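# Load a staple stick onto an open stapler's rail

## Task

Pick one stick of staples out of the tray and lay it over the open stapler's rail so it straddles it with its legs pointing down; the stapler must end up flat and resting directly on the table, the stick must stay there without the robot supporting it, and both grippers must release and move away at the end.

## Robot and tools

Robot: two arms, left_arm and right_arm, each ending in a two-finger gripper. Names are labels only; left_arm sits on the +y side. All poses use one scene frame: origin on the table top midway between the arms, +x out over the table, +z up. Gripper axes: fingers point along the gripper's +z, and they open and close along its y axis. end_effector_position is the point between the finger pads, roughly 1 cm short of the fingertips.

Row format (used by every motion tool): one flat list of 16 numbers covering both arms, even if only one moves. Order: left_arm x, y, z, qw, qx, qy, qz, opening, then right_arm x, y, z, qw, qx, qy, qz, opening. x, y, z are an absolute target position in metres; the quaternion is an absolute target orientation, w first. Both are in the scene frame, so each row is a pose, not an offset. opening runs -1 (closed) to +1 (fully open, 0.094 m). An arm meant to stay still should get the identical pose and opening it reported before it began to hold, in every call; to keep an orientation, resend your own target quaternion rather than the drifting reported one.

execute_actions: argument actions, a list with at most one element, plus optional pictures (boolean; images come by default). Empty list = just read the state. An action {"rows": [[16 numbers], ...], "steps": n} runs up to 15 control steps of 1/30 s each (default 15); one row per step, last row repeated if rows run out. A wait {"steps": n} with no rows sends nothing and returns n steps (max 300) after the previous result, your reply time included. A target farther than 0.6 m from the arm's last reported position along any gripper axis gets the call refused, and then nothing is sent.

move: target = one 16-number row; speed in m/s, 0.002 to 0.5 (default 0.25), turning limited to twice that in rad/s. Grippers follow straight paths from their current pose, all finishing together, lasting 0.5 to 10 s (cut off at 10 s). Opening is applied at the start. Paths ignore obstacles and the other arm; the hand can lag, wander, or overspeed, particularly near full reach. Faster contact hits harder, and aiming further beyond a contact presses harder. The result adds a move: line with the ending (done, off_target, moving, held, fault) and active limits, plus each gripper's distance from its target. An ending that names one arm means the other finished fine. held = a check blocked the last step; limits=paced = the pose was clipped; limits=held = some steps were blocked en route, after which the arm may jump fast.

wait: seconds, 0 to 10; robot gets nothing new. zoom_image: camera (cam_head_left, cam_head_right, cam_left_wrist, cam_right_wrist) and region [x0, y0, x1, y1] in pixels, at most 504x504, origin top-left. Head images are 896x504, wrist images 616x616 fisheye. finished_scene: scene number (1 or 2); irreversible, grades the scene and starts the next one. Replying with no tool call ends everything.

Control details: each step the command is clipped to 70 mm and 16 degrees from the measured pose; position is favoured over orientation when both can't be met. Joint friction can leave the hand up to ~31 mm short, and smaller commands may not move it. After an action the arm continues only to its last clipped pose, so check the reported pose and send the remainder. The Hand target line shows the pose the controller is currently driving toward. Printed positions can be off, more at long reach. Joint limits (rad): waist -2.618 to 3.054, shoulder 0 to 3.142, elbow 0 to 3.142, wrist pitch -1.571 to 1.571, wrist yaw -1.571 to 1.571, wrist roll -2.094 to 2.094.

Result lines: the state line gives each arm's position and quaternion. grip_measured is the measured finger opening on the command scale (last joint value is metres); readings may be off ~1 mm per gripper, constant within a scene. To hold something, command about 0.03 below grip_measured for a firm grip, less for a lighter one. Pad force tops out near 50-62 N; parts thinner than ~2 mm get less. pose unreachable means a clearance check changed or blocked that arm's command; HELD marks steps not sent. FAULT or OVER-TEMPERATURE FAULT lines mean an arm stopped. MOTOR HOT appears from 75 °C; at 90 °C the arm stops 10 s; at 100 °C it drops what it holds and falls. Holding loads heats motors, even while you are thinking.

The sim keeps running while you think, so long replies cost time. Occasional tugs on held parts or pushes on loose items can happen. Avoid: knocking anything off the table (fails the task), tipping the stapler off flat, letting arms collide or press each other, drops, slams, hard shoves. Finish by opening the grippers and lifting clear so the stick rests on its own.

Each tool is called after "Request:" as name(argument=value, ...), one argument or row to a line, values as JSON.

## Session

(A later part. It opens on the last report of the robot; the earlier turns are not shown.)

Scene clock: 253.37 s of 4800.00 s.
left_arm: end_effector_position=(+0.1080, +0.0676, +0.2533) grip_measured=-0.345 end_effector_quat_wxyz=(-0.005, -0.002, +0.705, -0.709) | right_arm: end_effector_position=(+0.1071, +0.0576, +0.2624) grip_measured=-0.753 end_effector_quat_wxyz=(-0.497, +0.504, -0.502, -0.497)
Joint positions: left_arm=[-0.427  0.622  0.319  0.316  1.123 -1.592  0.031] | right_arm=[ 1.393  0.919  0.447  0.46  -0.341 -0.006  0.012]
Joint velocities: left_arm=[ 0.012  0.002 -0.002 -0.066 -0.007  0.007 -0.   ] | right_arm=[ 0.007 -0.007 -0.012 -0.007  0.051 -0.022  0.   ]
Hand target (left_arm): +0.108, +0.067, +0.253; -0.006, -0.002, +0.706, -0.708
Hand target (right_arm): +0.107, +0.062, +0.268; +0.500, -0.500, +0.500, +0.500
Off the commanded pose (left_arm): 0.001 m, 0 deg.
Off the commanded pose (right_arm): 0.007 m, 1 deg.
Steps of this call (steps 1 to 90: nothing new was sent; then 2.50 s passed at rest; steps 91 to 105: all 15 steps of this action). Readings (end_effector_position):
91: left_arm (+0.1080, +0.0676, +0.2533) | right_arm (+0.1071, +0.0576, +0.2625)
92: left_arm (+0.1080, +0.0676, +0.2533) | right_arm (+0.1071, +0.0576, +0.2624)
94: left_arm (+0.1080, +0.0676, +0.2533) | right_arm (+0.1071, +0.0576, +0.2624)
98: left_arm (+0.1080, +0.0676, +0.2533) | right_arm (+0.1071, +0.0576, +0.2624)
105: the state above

Request:
execute_actions(
  actions=[
    {"rows":[[0.1079,0.0675,0.2527,-0.006,-0.002,0.706,-0.708,-0.385, 0.107,0.062,0.268,0.5,-0.5,0.5,0.5,-0.785]],"steps":8},
  ],
  pictures=false,
)

Request:
execute_actions(
  actions=[
    {"rows":[[0.1079,0.0675,0.2527,-0.006,-0.002,0.706,-0.708,-0.385, 0.107,0.062,0.268,0.5,-0.5,0.5,0.5,-0.3]]},
  ],
  pictures=false,
)

Request:
move(
  target=[0.1079,0.0675,0.2527,-0.006,-0.002,0.706,-0.708,-0.385, 0.107,-0.02,0.265,0.5,-0.5,0.5,0.5,-0.3],
  speed=0.1,
)

Request:
move(
  target=[0.09,0.0,0.06,0,0,1,0,-0.385, 0.25,-0.25,0.15,0,-0.707,0.707,0,-0.45],
  speed=0.2,
)

Scene clock: 268.53 s of 4800.00 s.
left_arm: end_effector_position=(+0.1080, +0.0676, +0.2533) grip_measured=-0.360 end_effector_quat_wxyz=(-0.005, -0.002, +0.705, -0.709) | right_arm: end_effector_position=(+0.1071, +0.0576, +0.2624) grip_measured=-0.753 end_effector_quat_wxyz=(-0.497, +0.504, -0.502, -0.497)
Joint positions: left_arm=[-0.427  0.622  0.319  0.316  1.123 -1.592  0.03 ] | right_arm=[ 1.393  0.919  0.447  0.46  -0.341 -0.006  0.012]
Joint velocities: left_arm=[ 0.007 -0.007 -0.007 -0.022  0.007  0.007 -0.   ] | right_arm=[ 0.002  0.012  0.002  0.007  0.007 -0.066 -0.   ]
Hand target (left_arm): +0.108, +0.067, +0.253; -0.006, -0.002, +0.706, -0.708
Hand target (right_arm): +0.107, +0.062, +0.268; +0.500, -0.500, +0.500, +0.500
Off the commanded pose (left_arm): 0.001 m, 0 deg.
Off the commanded pose (right_arm): 0.007 m, 1 deg.
Steps of this call (steps 1 to 90: nothing new was sent; then 11.90 s passed at rest; steps 91 to 98: all 8 steps of this action). Readings (end_effector_position):
91: left_arm (+0.1080, +0.0676, +0.2533) | right_arm (+0.1071, +0.0576, +0.2624)
92: left_arm (+0.1080, +0.0676, +0.2533) | right_arm (+0.1071, +0.0576, +0.2624)
94: left_arm (+0.1080, +0.0676, +0.2533) | right_arm (+0.1071, +0.0576, +0.2624)
98: the state above

Scene clock: 269.03 s of 4800.00 s.
left_arm: end_effector_position=(+0.1080, +0.0676, +0.2533) grip_measured=-0.360 end_effector_quat_wxyz=(-0.005, -0.002, +0.705, -0.709) | right_arm: end_effector_position=(+0.1071, +0.0576, +0.2627) grip_measured=-0.301 end_effector_quat_wxyz=(-0.498, +0.504, -0.501, -0.497)
Joint positions: left_arm=[-0.427  0.622  0.319  0.316  1.123 -1.592  0.03 ] | right_arm=[ 1.393  0.919  0.447  0.461 -0.341 -0.006  0.033]
Joint velocities: left_arm=[-0.002 -0.002  0.012 -0.037 -0.007  0.095  0.   ] | right_arm=[-0.007 -0.002  0.007 -0.051  0.022 -0.037  0.   ]
Hand target (left_arm): +0.108, +0.067, +0.253; -0.006, -0.002, +0.706, -0.708
Hand target (right_arm): +0.107, +0.062, +0.268; +0.500, -0.500, +0.500, +0.500
Off the commanded pose (left_arm): 0.001 m, 0 deg.
Off the commanded pose (right_arm): 0.007 m, 1 deg.
Steps of this call (steps 1 to 15: all 15 steps of this action). Readings (end_effector_position):
1: left_arm (+0.1080, +0.0676, +0.2533) | right_arm (+0.1071, +0.0576, +0.2624)
2: left_arm (+0.1080, +0.0676, +0.2533) | right_arm (+0.1071, +0.0576, +0.2626)
4: left_arm (+0.1080, +0.0676, +0.2533) | right_arm (+0.1071, +0.0576, +0.2627)
8: left_arm (+0.1080, +0.0676, +0.2533) | right_arm (+0.1071, +0.0576, +0.2627)
15: the state above

Scene clock: 270.70 s of 4800.00 s.
left_arm: end_effector_position=(+0.1080, +0.0676, +0.2533) grip_measured=-0.360 end_effector_quat_wxyz=(-0.005, -0.002, +0.705, -0.709) | right_arm: end_effector_position=(+0.1071, -0.0179, +0.2694) grip_measured=-0.301 end_effector_quat_wxyz=(-0.502, +0.500, -0.500, -0.498)
Joint positions: left_arm=[-0.427  0.622  0.319  0.316  1.123 -1.592  0.03 ] | right_arm=[ 1.174  0.483  0.375  0.109 -0.554 -0.003  0.033]
Joint velocities: left_arm=[-0.022 -0.007 -0.007 -0.022 -0.066  0.007 -0.001] | right_arm=[-0.017  0.002  0.027 -0.022 -0.007  0.051  0.   ]
Hand target (left_arm): +0.108, +0.067, +0.253; -0.006, -0.002, +0.706, -0.708
Hand target (right_arm): +0.106, -0.021, +0.265; +0.500, -0.500, +0.500, +0.500
Off the commanded pose (left_arm): 0.001 m, 0 deg.
Off the commanded pose (right_arm): 0.005 m, 0 deg.
move: done

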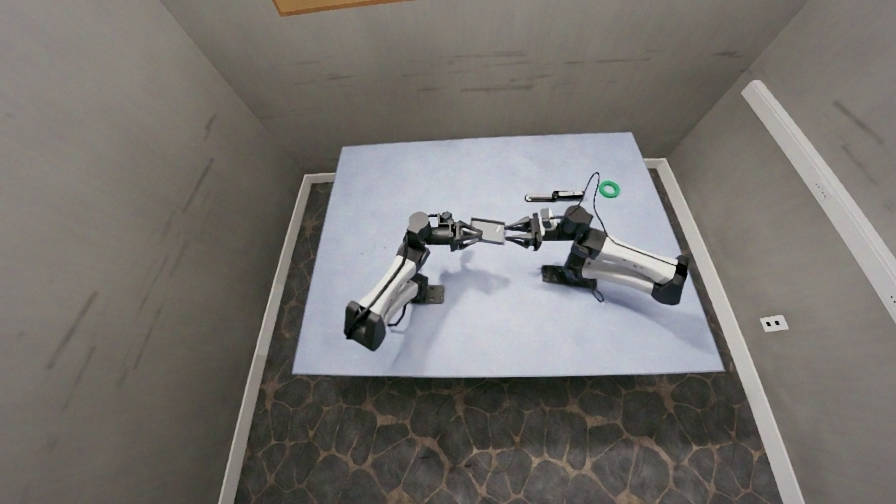

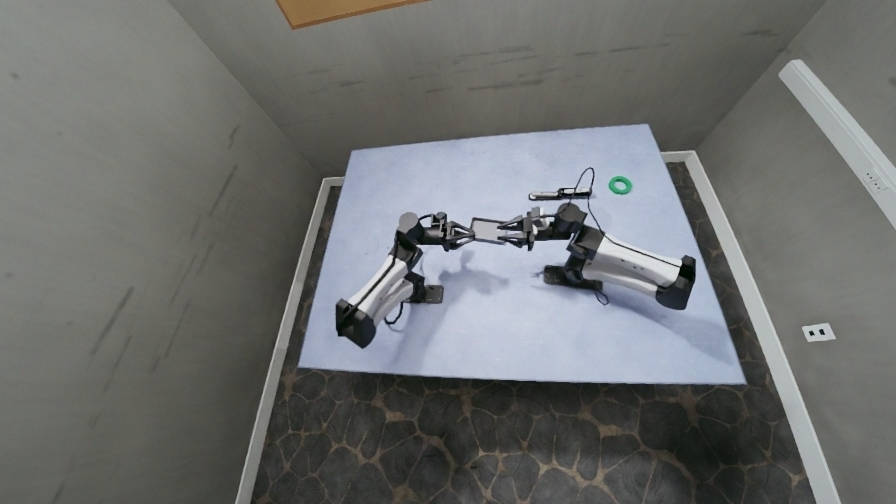

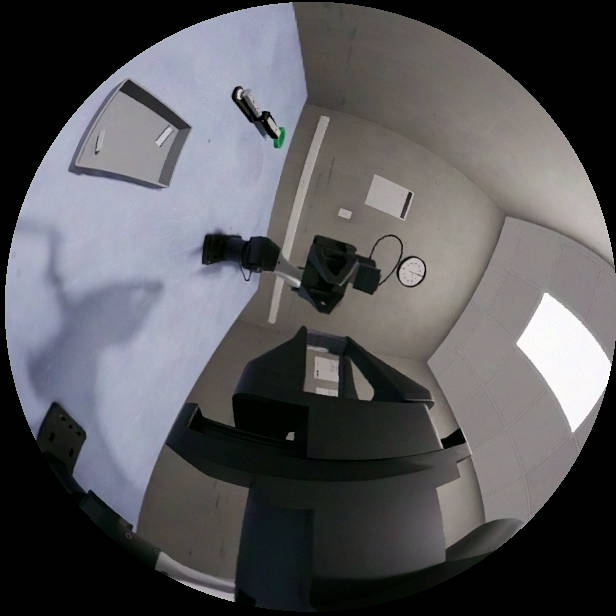

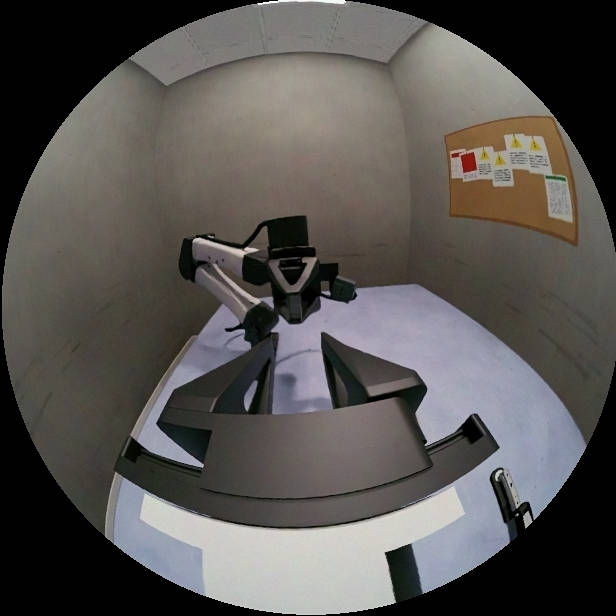

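Scene clock: 275.13 s of 4800.00 s.
left_arm: end_effector_position=(+0.0899, +0.0062, +0.0628) grip_measured=-0.360 end_effector_quat_wxyz=(+0.005, -0.001, +1.000, -0.005) | right_arm: end_effector_position=(+0.2424, -0.2476, +0.1469) grip_measured=-0.449 end_effector_quat_wxyz=(-0.001, +0.703, -0.711, -0.015)
Joint positions: left_arm=[-1.221  1.724  1.221 -1.055 -0.007 -1.247  0.03 ] | right_arm=[ 0.321  1.305  1.163 -1.444 -0.026 -1.399  0.026]
Joint velocities: left_arm=[-0.002 -0.002  0.022 -0.095  0.007  0.037  0.001] | right_arm=[ 0.007  0.007  0.002  0.081 -0.022 -0.007  0.001]
Hand target (left_arm): +0.091, +0.004, +0.063; +0.011, -0.000, +1.000, +0.003
Hand target (right_arm): +0.250, -0.249, +0.149; -0.002, +0.704, -0.710, -0.006
Off the commanded pose (left_arm): 0.007 m, 1 deg.
Off the commanded pose (right_arm): 0.009 m, 2 deg.
move: done

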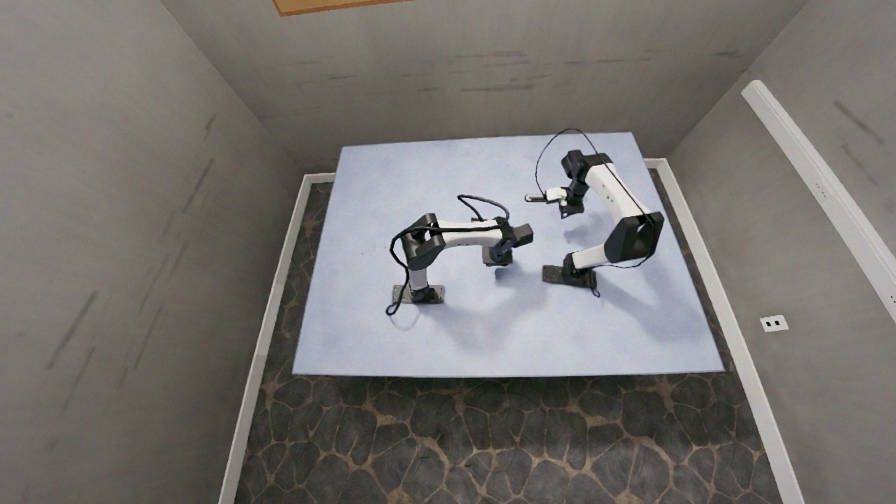

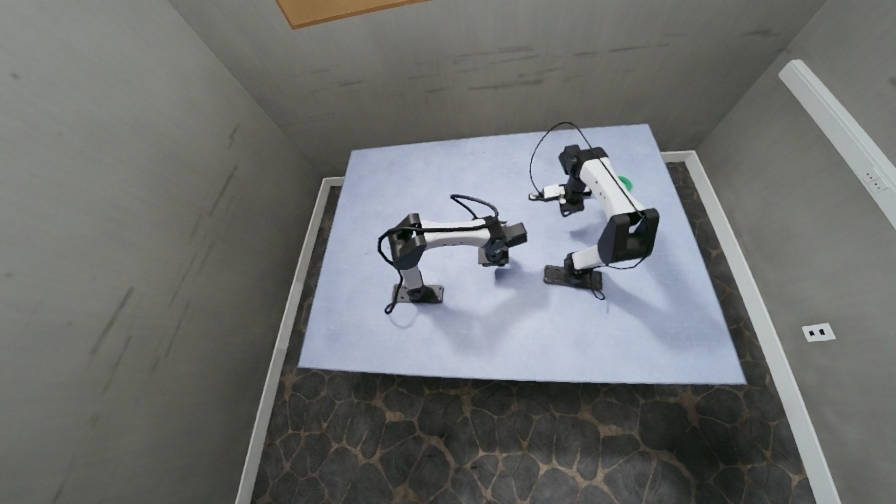

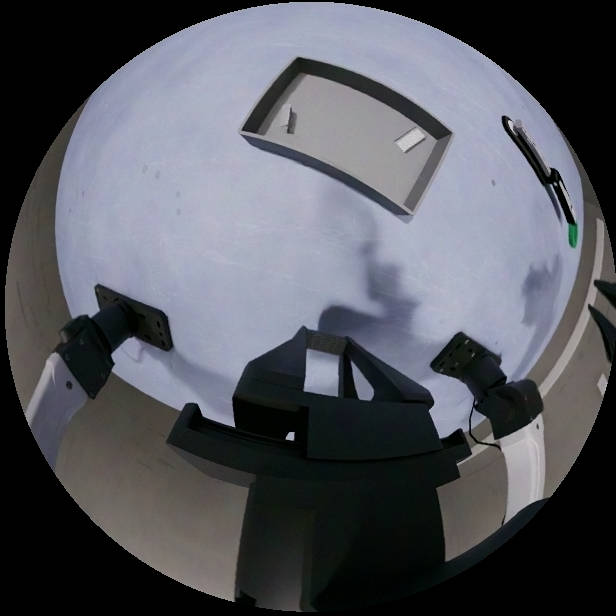

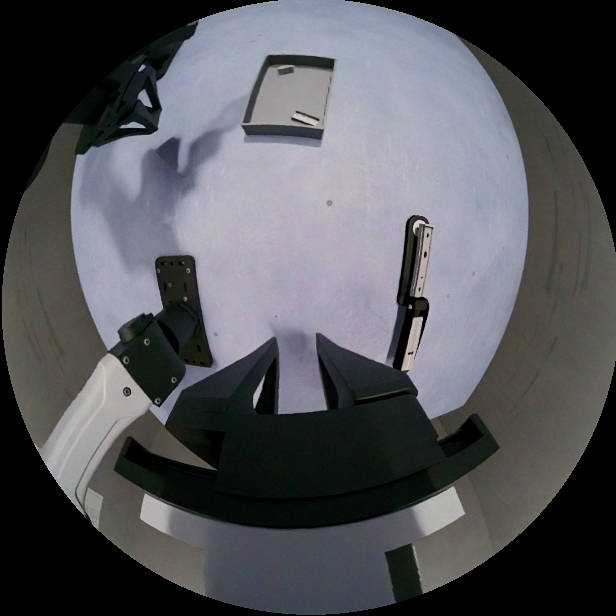

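Request:
move(
  target=[0.09,0.005,-0.006,0,0,1,0,-0.385, 0.25,-0.25,0.15,0,-0.707,0.707,0,-0.45],
  speed=0.03,
)

Scene clock: 281.27 s of 4800.00 s.
left_arm: end_effector_position=(+0.0924, -0.0004, +0.0104) grip_measured=-0.360 end_effector_quat_wxyz=(+0.008, -0.001, +1.000, -0.012) | right_arm: end_effector_position=(+0.2429, -0.2500, +0.1469) grip_measured=-0.449 end_effector_quat_wxyz=(+0.003, +0.703, -0.711, -0.009)
Joint positions: left_arm=[-1.221  1.808  1.1   -0.834 -0.008 -1.248  0.03 ] | right_arm=[ 0.321  1.305  1.163 -1.444 -0.011 -1.401  0.026]
Joint velocities: left_arm=[-0.017 -0.012 -0.012 -0.022  0.022 -0.007 -0.   ] | right_arm=[-0.012 -0.002 -0.007 -0.007 -0.007 -0.066  0.001]
Hand target (left_arm): +0.090, +0.006, -0.005; +0.000, -0.000, +1.000, +0.000
Hand target (right_arm): +0.250, -0.250, +0.150; -0.000, +0.707, -0.707, -0.000
Off the commanded pose (left_arm): 0.017 m, 2 deg.
Off the commanded pose (right_arm): 0.008 m, 1 deg.
After step 90, 0.60 s passed at rest.
move: off_target (left_arm)

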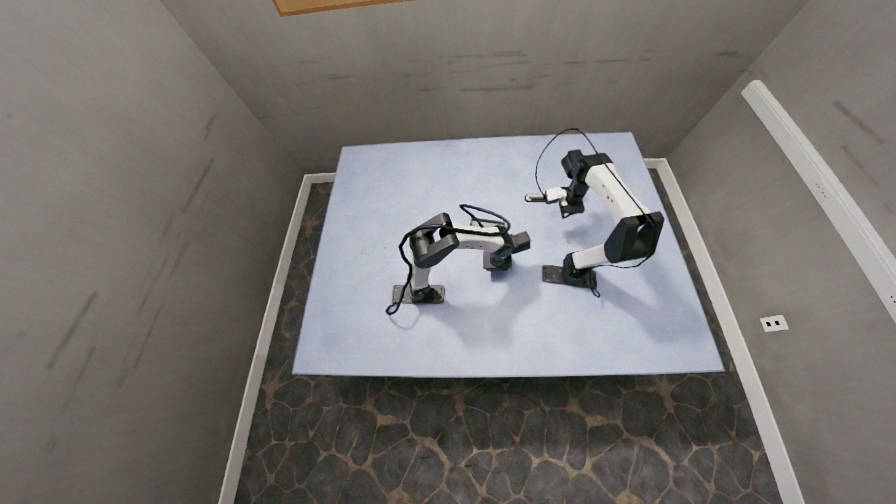

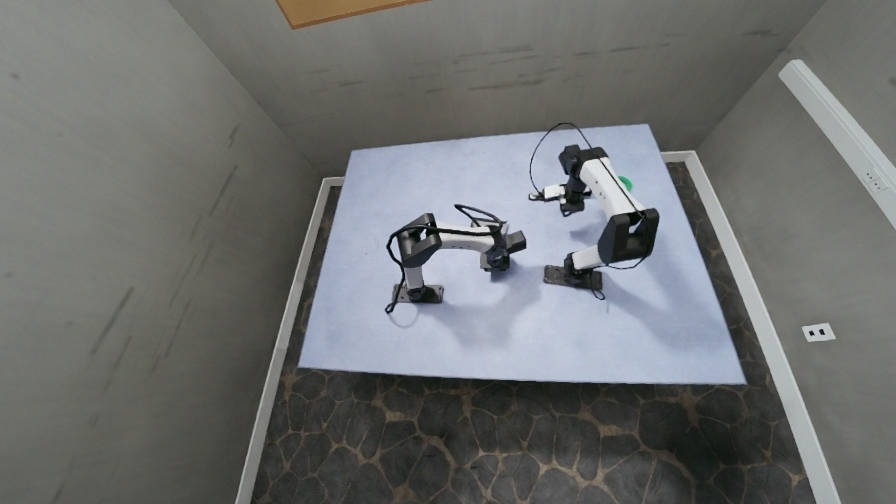

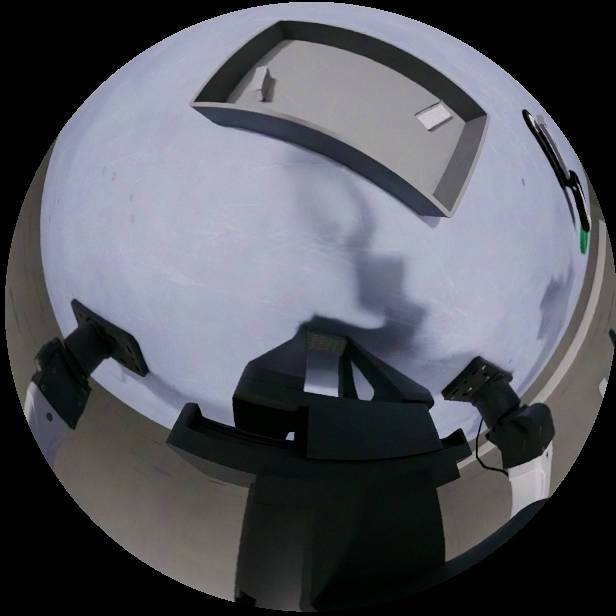

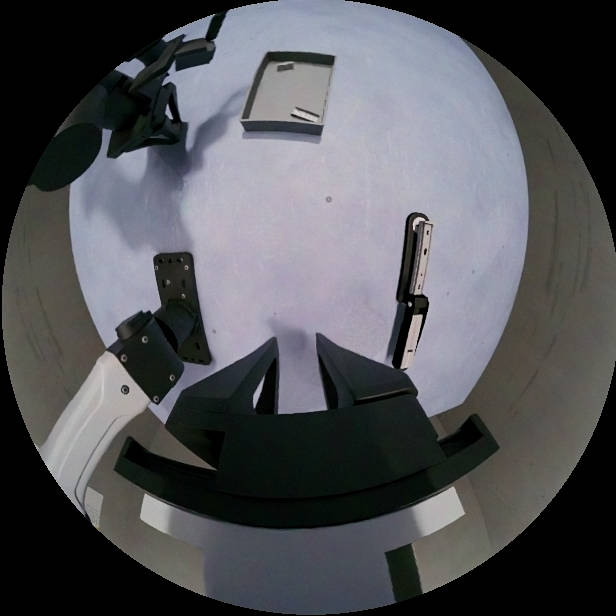

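Request:
move(
  target=[0.092,0.0,0.07,0,0,1,0,0.3, 0.25,-0.25,0.15,0,-0.707,0.707,0,-0.45],
  speed=0.06,
)

Request:
move(
  target=[0.2,0.33,0.12,0,0,1,0,0.3, 0.092,-0.005,0.04,0,-0.707,0.707,0,-0.45],
  speed=0.2,
)

Request:
zoom_image(
  camera="cam_right_wrist",
  region=[210, 230, 390, 410],
)

Scene clock: 290.63 s of 4800.00 s.
left_arm: end_effector_position=(+0.0908, +0.0039, +0.0593) grip_measured=+0.298 end_effector_quat_wxyz=(-0.000, -0.001, +1.000, +0.013) | right_arm: end_effector_position=(+0.2429, -0.2502, +0.1469) grip_measured=-0.449 end_effector_quat_wxyz=(+0.004, +0.703, -0.711, -0.009)
Joint positions: left_arm=[-1.221  1.771  1.261 -1.086 -0.008 -1.248  0.061] | right_arm=[ 0.321  1.305  1.163 -1.444 -0.01  -1.401  0.026]
Joint velocities: left_arm=[ 0.002 -0.007  0.017  0.081 -0.051 -0.081 -0.   ] | right_arm=[-0.007 -0.002 -0.012  0.081  0.007 -0.037 -0.001]
Hand target (left_arm): +0.092, -0.000, +0.070; +0.000, +0.000, +1.000, +0.000
Hand target (right_arm): +0.250, -0.250, +0.150; +0.000, +0.707, -0.707, +0.000
Off the commanded pose (left_arm): 0.011 m, 2 deg.
Off the commanded pose (right_arm): 0.008 m, 1 deg.
After step 90, 4.87 s passed at rest.
move: off_target (left_arm)

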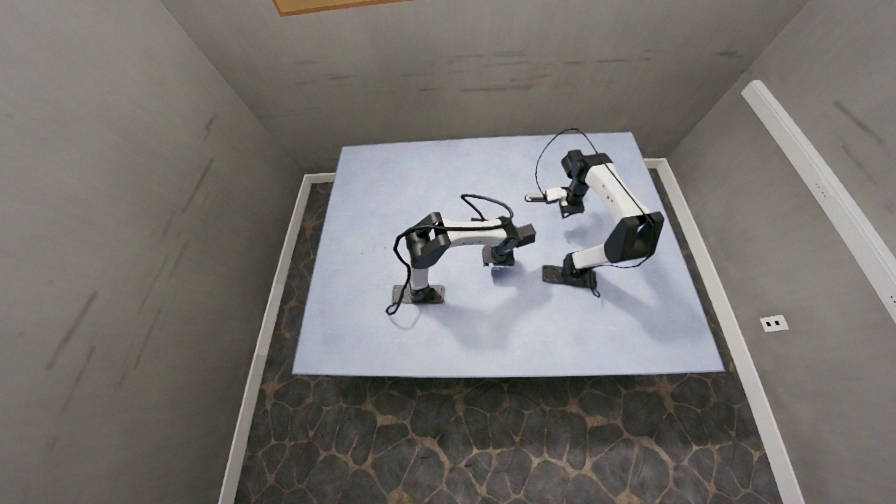

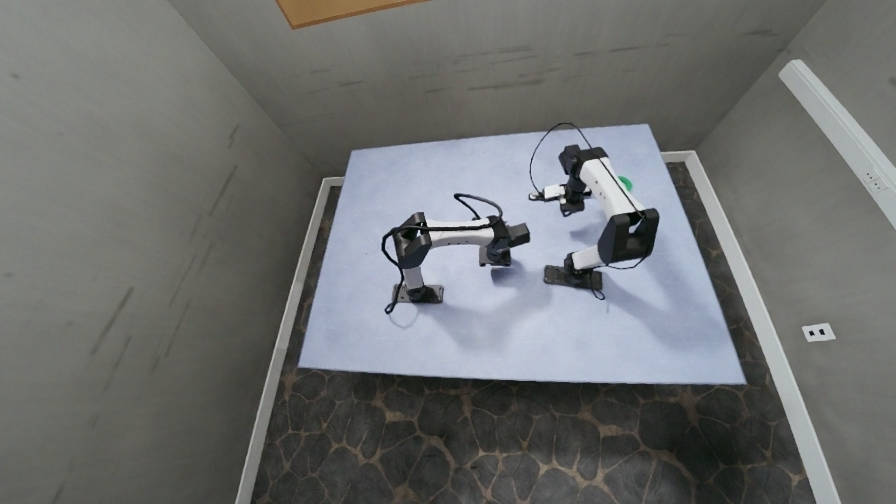

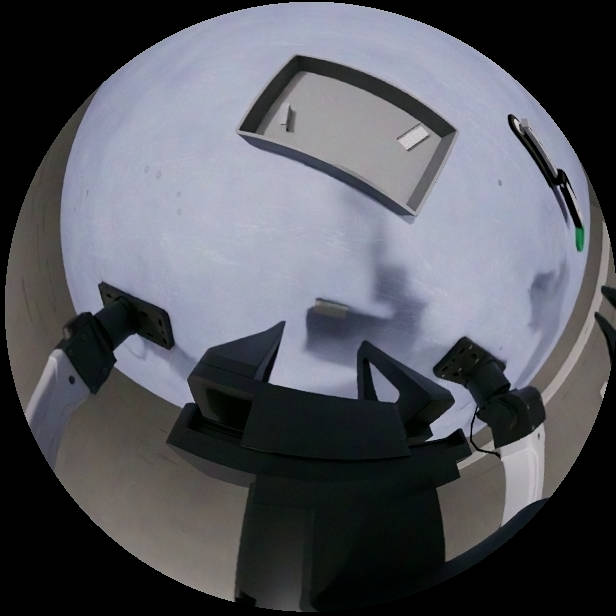

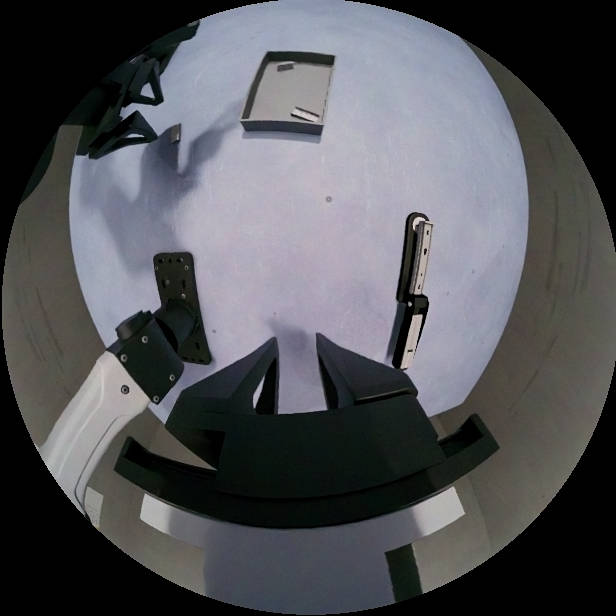

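Scene clock: 293.07 s of 4800.00 s.
left_arm: end_effector_position=(+0.1882, +0.3275, +0.1165) grip_measured=+0.298 end_effector_quat_wxyz=(-0.003, +0.000, +1.000, +0.007) | right_arm: end_effector_position=(+0.0908, -0.0121, +0.0388) grip_measured=-0.449 end_effector_quat_wxyz=(+0.018, +0.707, -0.707, -0.002)
Joint positions: left_arm=[ 0.167  1.297  1.036 -1.314 -0.014  0.143  0.061] | right_arm=[ 1.561  1.67   1.058 -0.986 -0.023 -0.172  0.026]
Joint velocities: left_arm=[ 0.002 -0.022 -0.002  0.022  0.037  0.007  0.001] | right_arm=[-0.007 -0.032 -0.012 -0.081 -0.066  0.037  0.   ]
Hand target (left_arm): +0.191, +0.328, +0.119; -0.007, -0.000, +1.000, +0.000
Hand target (right_arm): +0.092, -0.003, +0.040; +0.008, +0.707, -0.707, -0.002
Off the commanded pose (left_arm): 0.013 m, 1 deg.
Off the commanded pose (right_arm): 0.007 m, 2 deg.
move: off_target (left_arm)

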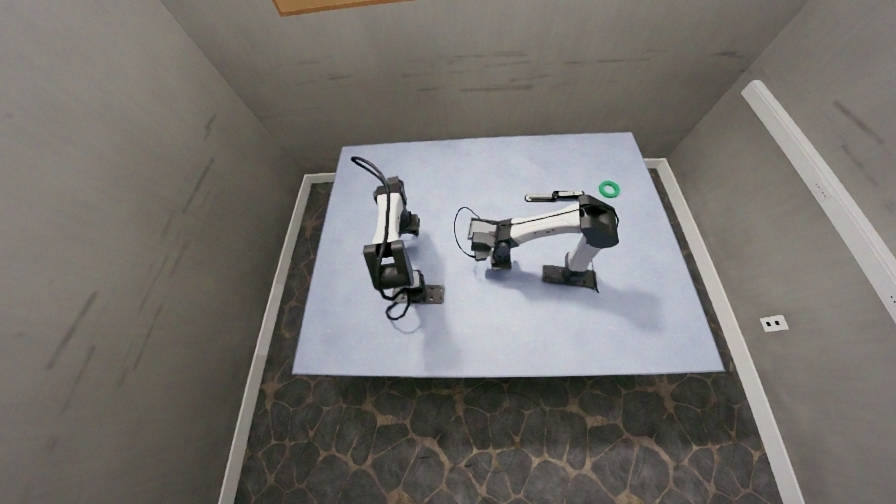

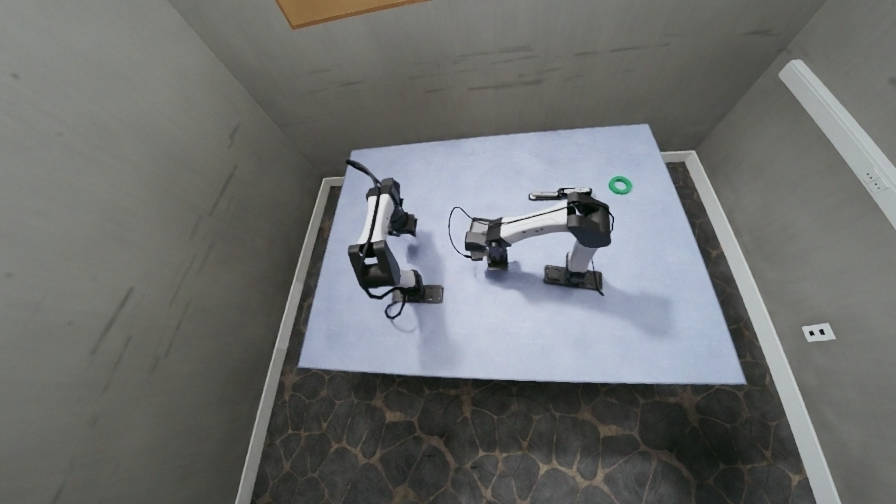

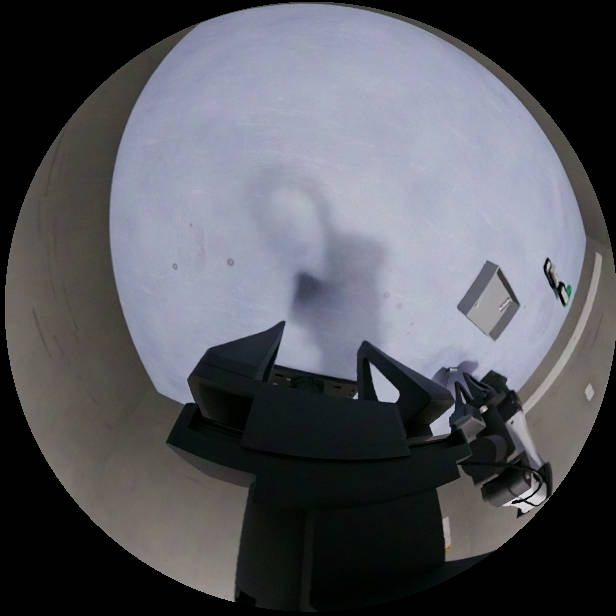

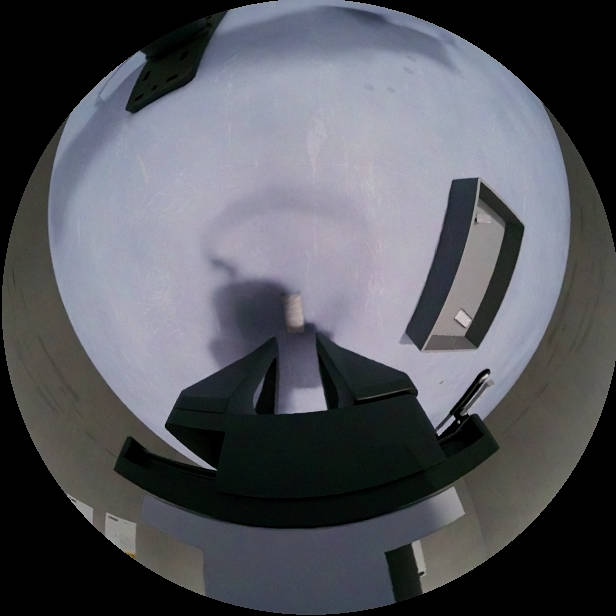

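Region (210, 230, 390, 410) of cam_right_wrist's 616x616 image, scaled by 2.800, with more detail than that image has.

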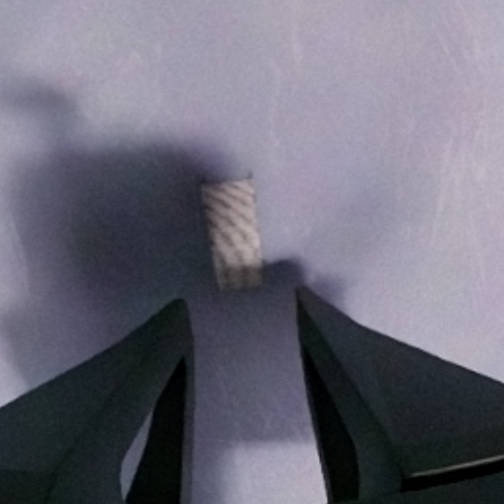

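Request:
move(
  target=[0.188,0.3275,0.1165,0,0,1,0,0.3, 0.089,-0.002,0.008,0,-0.715,0.699,0,-0.45],
  speed=0.03,
)

Request:
zoom_image(
  camera="cam_right_wrist",
  region=[210, 230, 390, 410],
)

Request:
zoom_image(
  camera="cam_left_wrist",
  region=[420, 345, 490, 405],
)

Scene clock: 307.27 s of 4800.00 s.
left_arm: end_effector_position=(+0.1880, +0.3272, +0.1165) grip_measured=+0.298 end_effector_quat_wxyz=(-0.004, +0.003, +1.000, +0.006) | right_arm: end_effector_position=(+0.0907, +0.0039, +0.0171) grip_measured=-0.449 end_effector_quat_wxyz=(-0.007, +0.713, -0.701, -0.012)
Joint positions: left_arm=[ 0.167  1.297  1.036 -1.315 -0.013  0.148  0.061] | right_arm=[ 1.577  1.716  1.016 -0.846 -0.011 -0.171  0.026]
Joint velocities: left_arm=[-0.012 -0.012 -0.002 -0.037  0.007  0.022  0.001] | right_arm=[-0.027  0.012 -0.002  0.051 -0.066 -0.022  0.   ]
Hand target (left_arm): +0.188, +0.327, +0.116; -0.000, -0.000, +1.000, +0.000
Hand target (right_arm): +0.089, -0.002, +0.008; +0.000, +0.715, -0.699, +0.000
Off the commanded pose (left_arm): 0.000 m, 1 deg.
Off the commanded pose (right_arm): 0.011 m, 2 deg.
After step 90, 9.73 s passed at rest.
move: off_target (right_arm)

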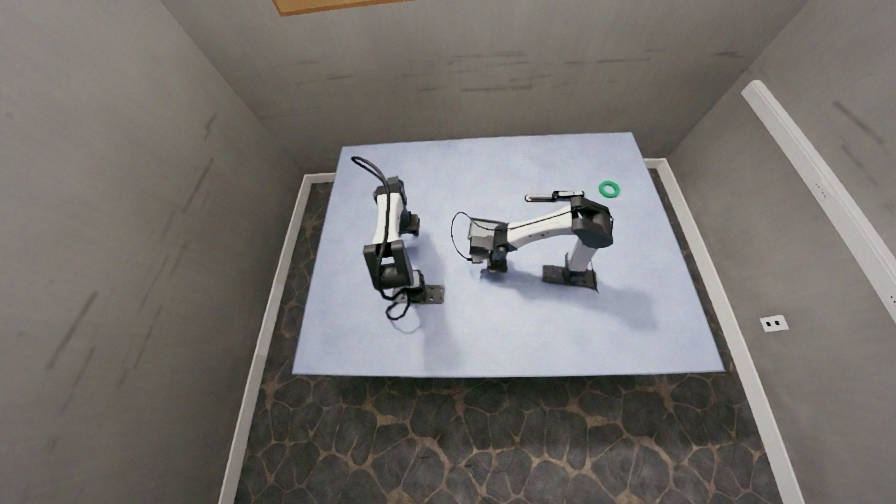

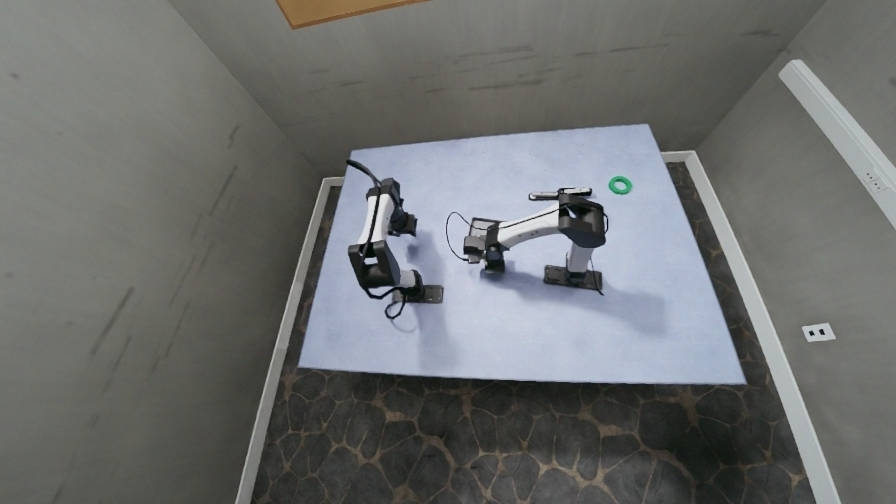

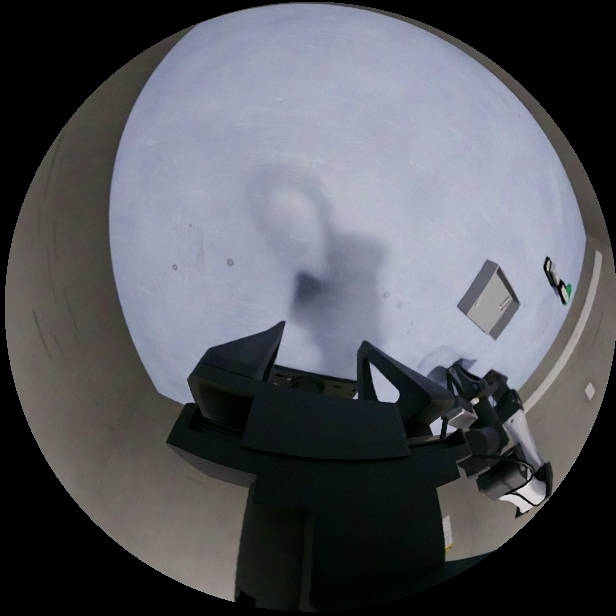

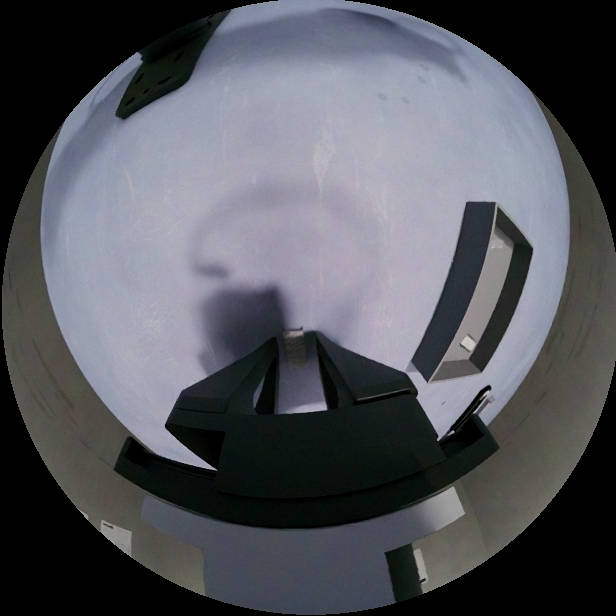

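Region (210, 230, 390, 410) of cam_right_wrist's 616x616 image, scaled by 2.800, with more detail than that image has.

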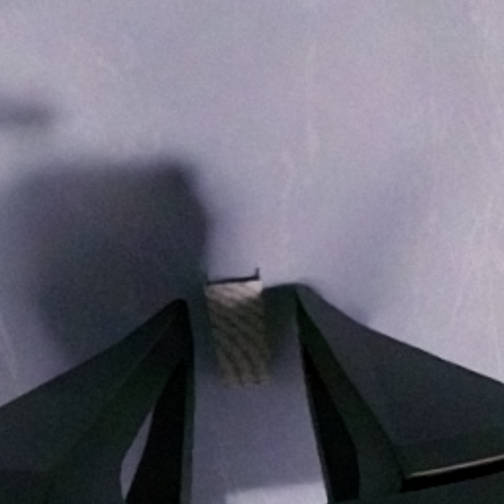

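Region (420, 345, 490, 405) of cam_left_wrist's 616x616 image, scaled by 7.200, with more detail than that image has; it fills the top 432 rows of this view, and the rest is white.

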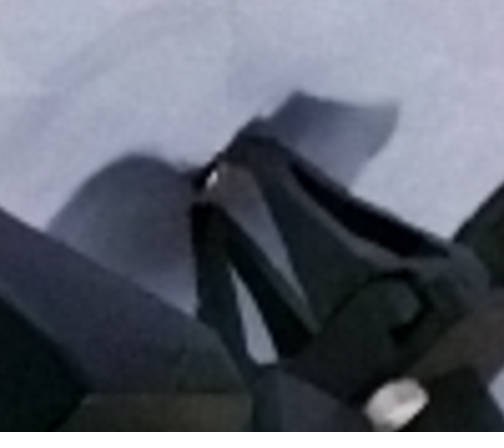

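Slightly back and down, then close.

Request:
execute_actions(
  actions=[
    {"rows":[[0.188,0.3275,0.1165,0,0,1,0,0.3, 0.089,-0.005,0.008,0,-0.715,0.699,0,-0.55]]},
  ],
  pictures=false,
)

Request:
execute_actions(
  actions=[
    {"rows":[[0.188,0.3275,0.1165,0,0,1,0,0.3, 0.089,-0.005,0.008,0,-0.715,0.699,0,-0.785]]},
  ],
  pictures=false,
)

Scene clock: 317.23 s of 4800.00 s.
left_arm: end_effector_position=(+0.1880, +0.3272, +0.1165) grip_measured=+0.298 end_effector_quat_wxyz=(-0.004, +0.003, +1.000, +0.006) | right_arm: end_effector_position=(+0.0902, +0.0003, +0.0139) grip_measured=-0.549 end_effector_quat_wxyz=(-0.003, +0.713, -0.701, -0.009)
Joint positions: left_arm=[ 0.167  1.297  1.036 -1.315 -0.013  0.148  0.061] | right_arm=[ 1.577  1.716  1.003 -0.841 -0.011 -0.171  0.021]
Joint velocities: left_arm=[-0.012  0.007  0.007 -0.051 -0.022 -0.007  0.   ] | right_arm=[ 0.002 -0.007  0.012 -0.081 -0.037  0.051 -0.001]
Hand target (left_arm): +0.188, +0.327, +0.116; -0.000, -0.000, +1.000, +0.000
Hand target (right_arm): +0.089, -0.005, +0.008; +0.000, +0.715, -0.699, +0.000
Off the commanded pose (left_arm): 0.000 m, 1 deg.
Off the commanded pose (right_arm): 0.008 m, 1 deg.
Steps of this call (steps 1 to 90: nothing new was sent; then 6.47 s passed at rest; steps 91 to 105: all 15 steps of this action). Readings (end_effector_position):
91: left_arm (+0.1880, +0.3272, +0.1165) | right_arm (+0.0908, +0.0041, +0.0167)
92: left_arm (+0.1880, +0.3272, +0.1165) | right_arm (+0.0907, +0.0035, +0.0161)
94: left_arm (+0.1880, +0.3272, +0.1165) | right_arm (+0.0904, +0.0014, +0.0147)
98: left_arm (+0.1880, +0.3272, +0.1165) | right_arm (+0.0902, +0.0002, +0.0139)
105: the state above

Scene clock: 317.73 s of 4800.00 s.
left_arm: end_effector_position=(+0.1880, +0.3272, +0.1165) grip_measured=+0.298 end_effector_quat_wxyz=(-0.004, +0.003, +1.000, +0.006) | right_arm: end_effector_position=(+0.0902, +0.0003, +0.0139) grip_measured=-0.756 end_effector_quat_wxyz=(-0.003, +0.713, -0.701, -0.009)
Joint positions: left_arm=[ 0.167  1.297  1.036 -1.315 -0.013  0.148  0.061] | right_arm=[ 1.577  1.716  1.003 -0.841 -0.011 -0.171  0.011]
Joint velocities: left_arm=[ 0.002 -0.012 -0.042  0.007  0.051 -0.066  0.   ] | right_arm=[ 0.012 -0.002 -0.017 -0.007 -0.022  0.051  0.001]
Hand target (left_arm): +0.188, +0.327, +0.116; -0.000, -0.000, +1.000, +0.000
Hand target (right_arm): +0.089, -0.005, +0.008; +0.000, +0.715, -0.699, +0.000
Off the commanded pose (left_arm): 0.000 m, 1 deg.
Off the commanded pose (right_arm): 0.008 m, 1 deg.
Steps of this call (steps 1 to 15: all 15 steps of this action). Readings (end_effector_position):
1: left_arm (+0.1880, +0.3272, +0.1165) | right_arm (+0.0902, +0.0003, +0.0139)
2: left_arm (+0.1880, +0.3272, +0.1165) | right_arm (+0.0902, +0.0003, +0.0139)
4: left_arm (+0.1880, +0.3272, +0.1165) | right_arm (+0.0902, +0.0003, +0.0139)
8: left_arm (+0.1880, +0.3272, +0.1165) | right_arm (+0.0902, +0.0003, +0.0139)
15: the state above


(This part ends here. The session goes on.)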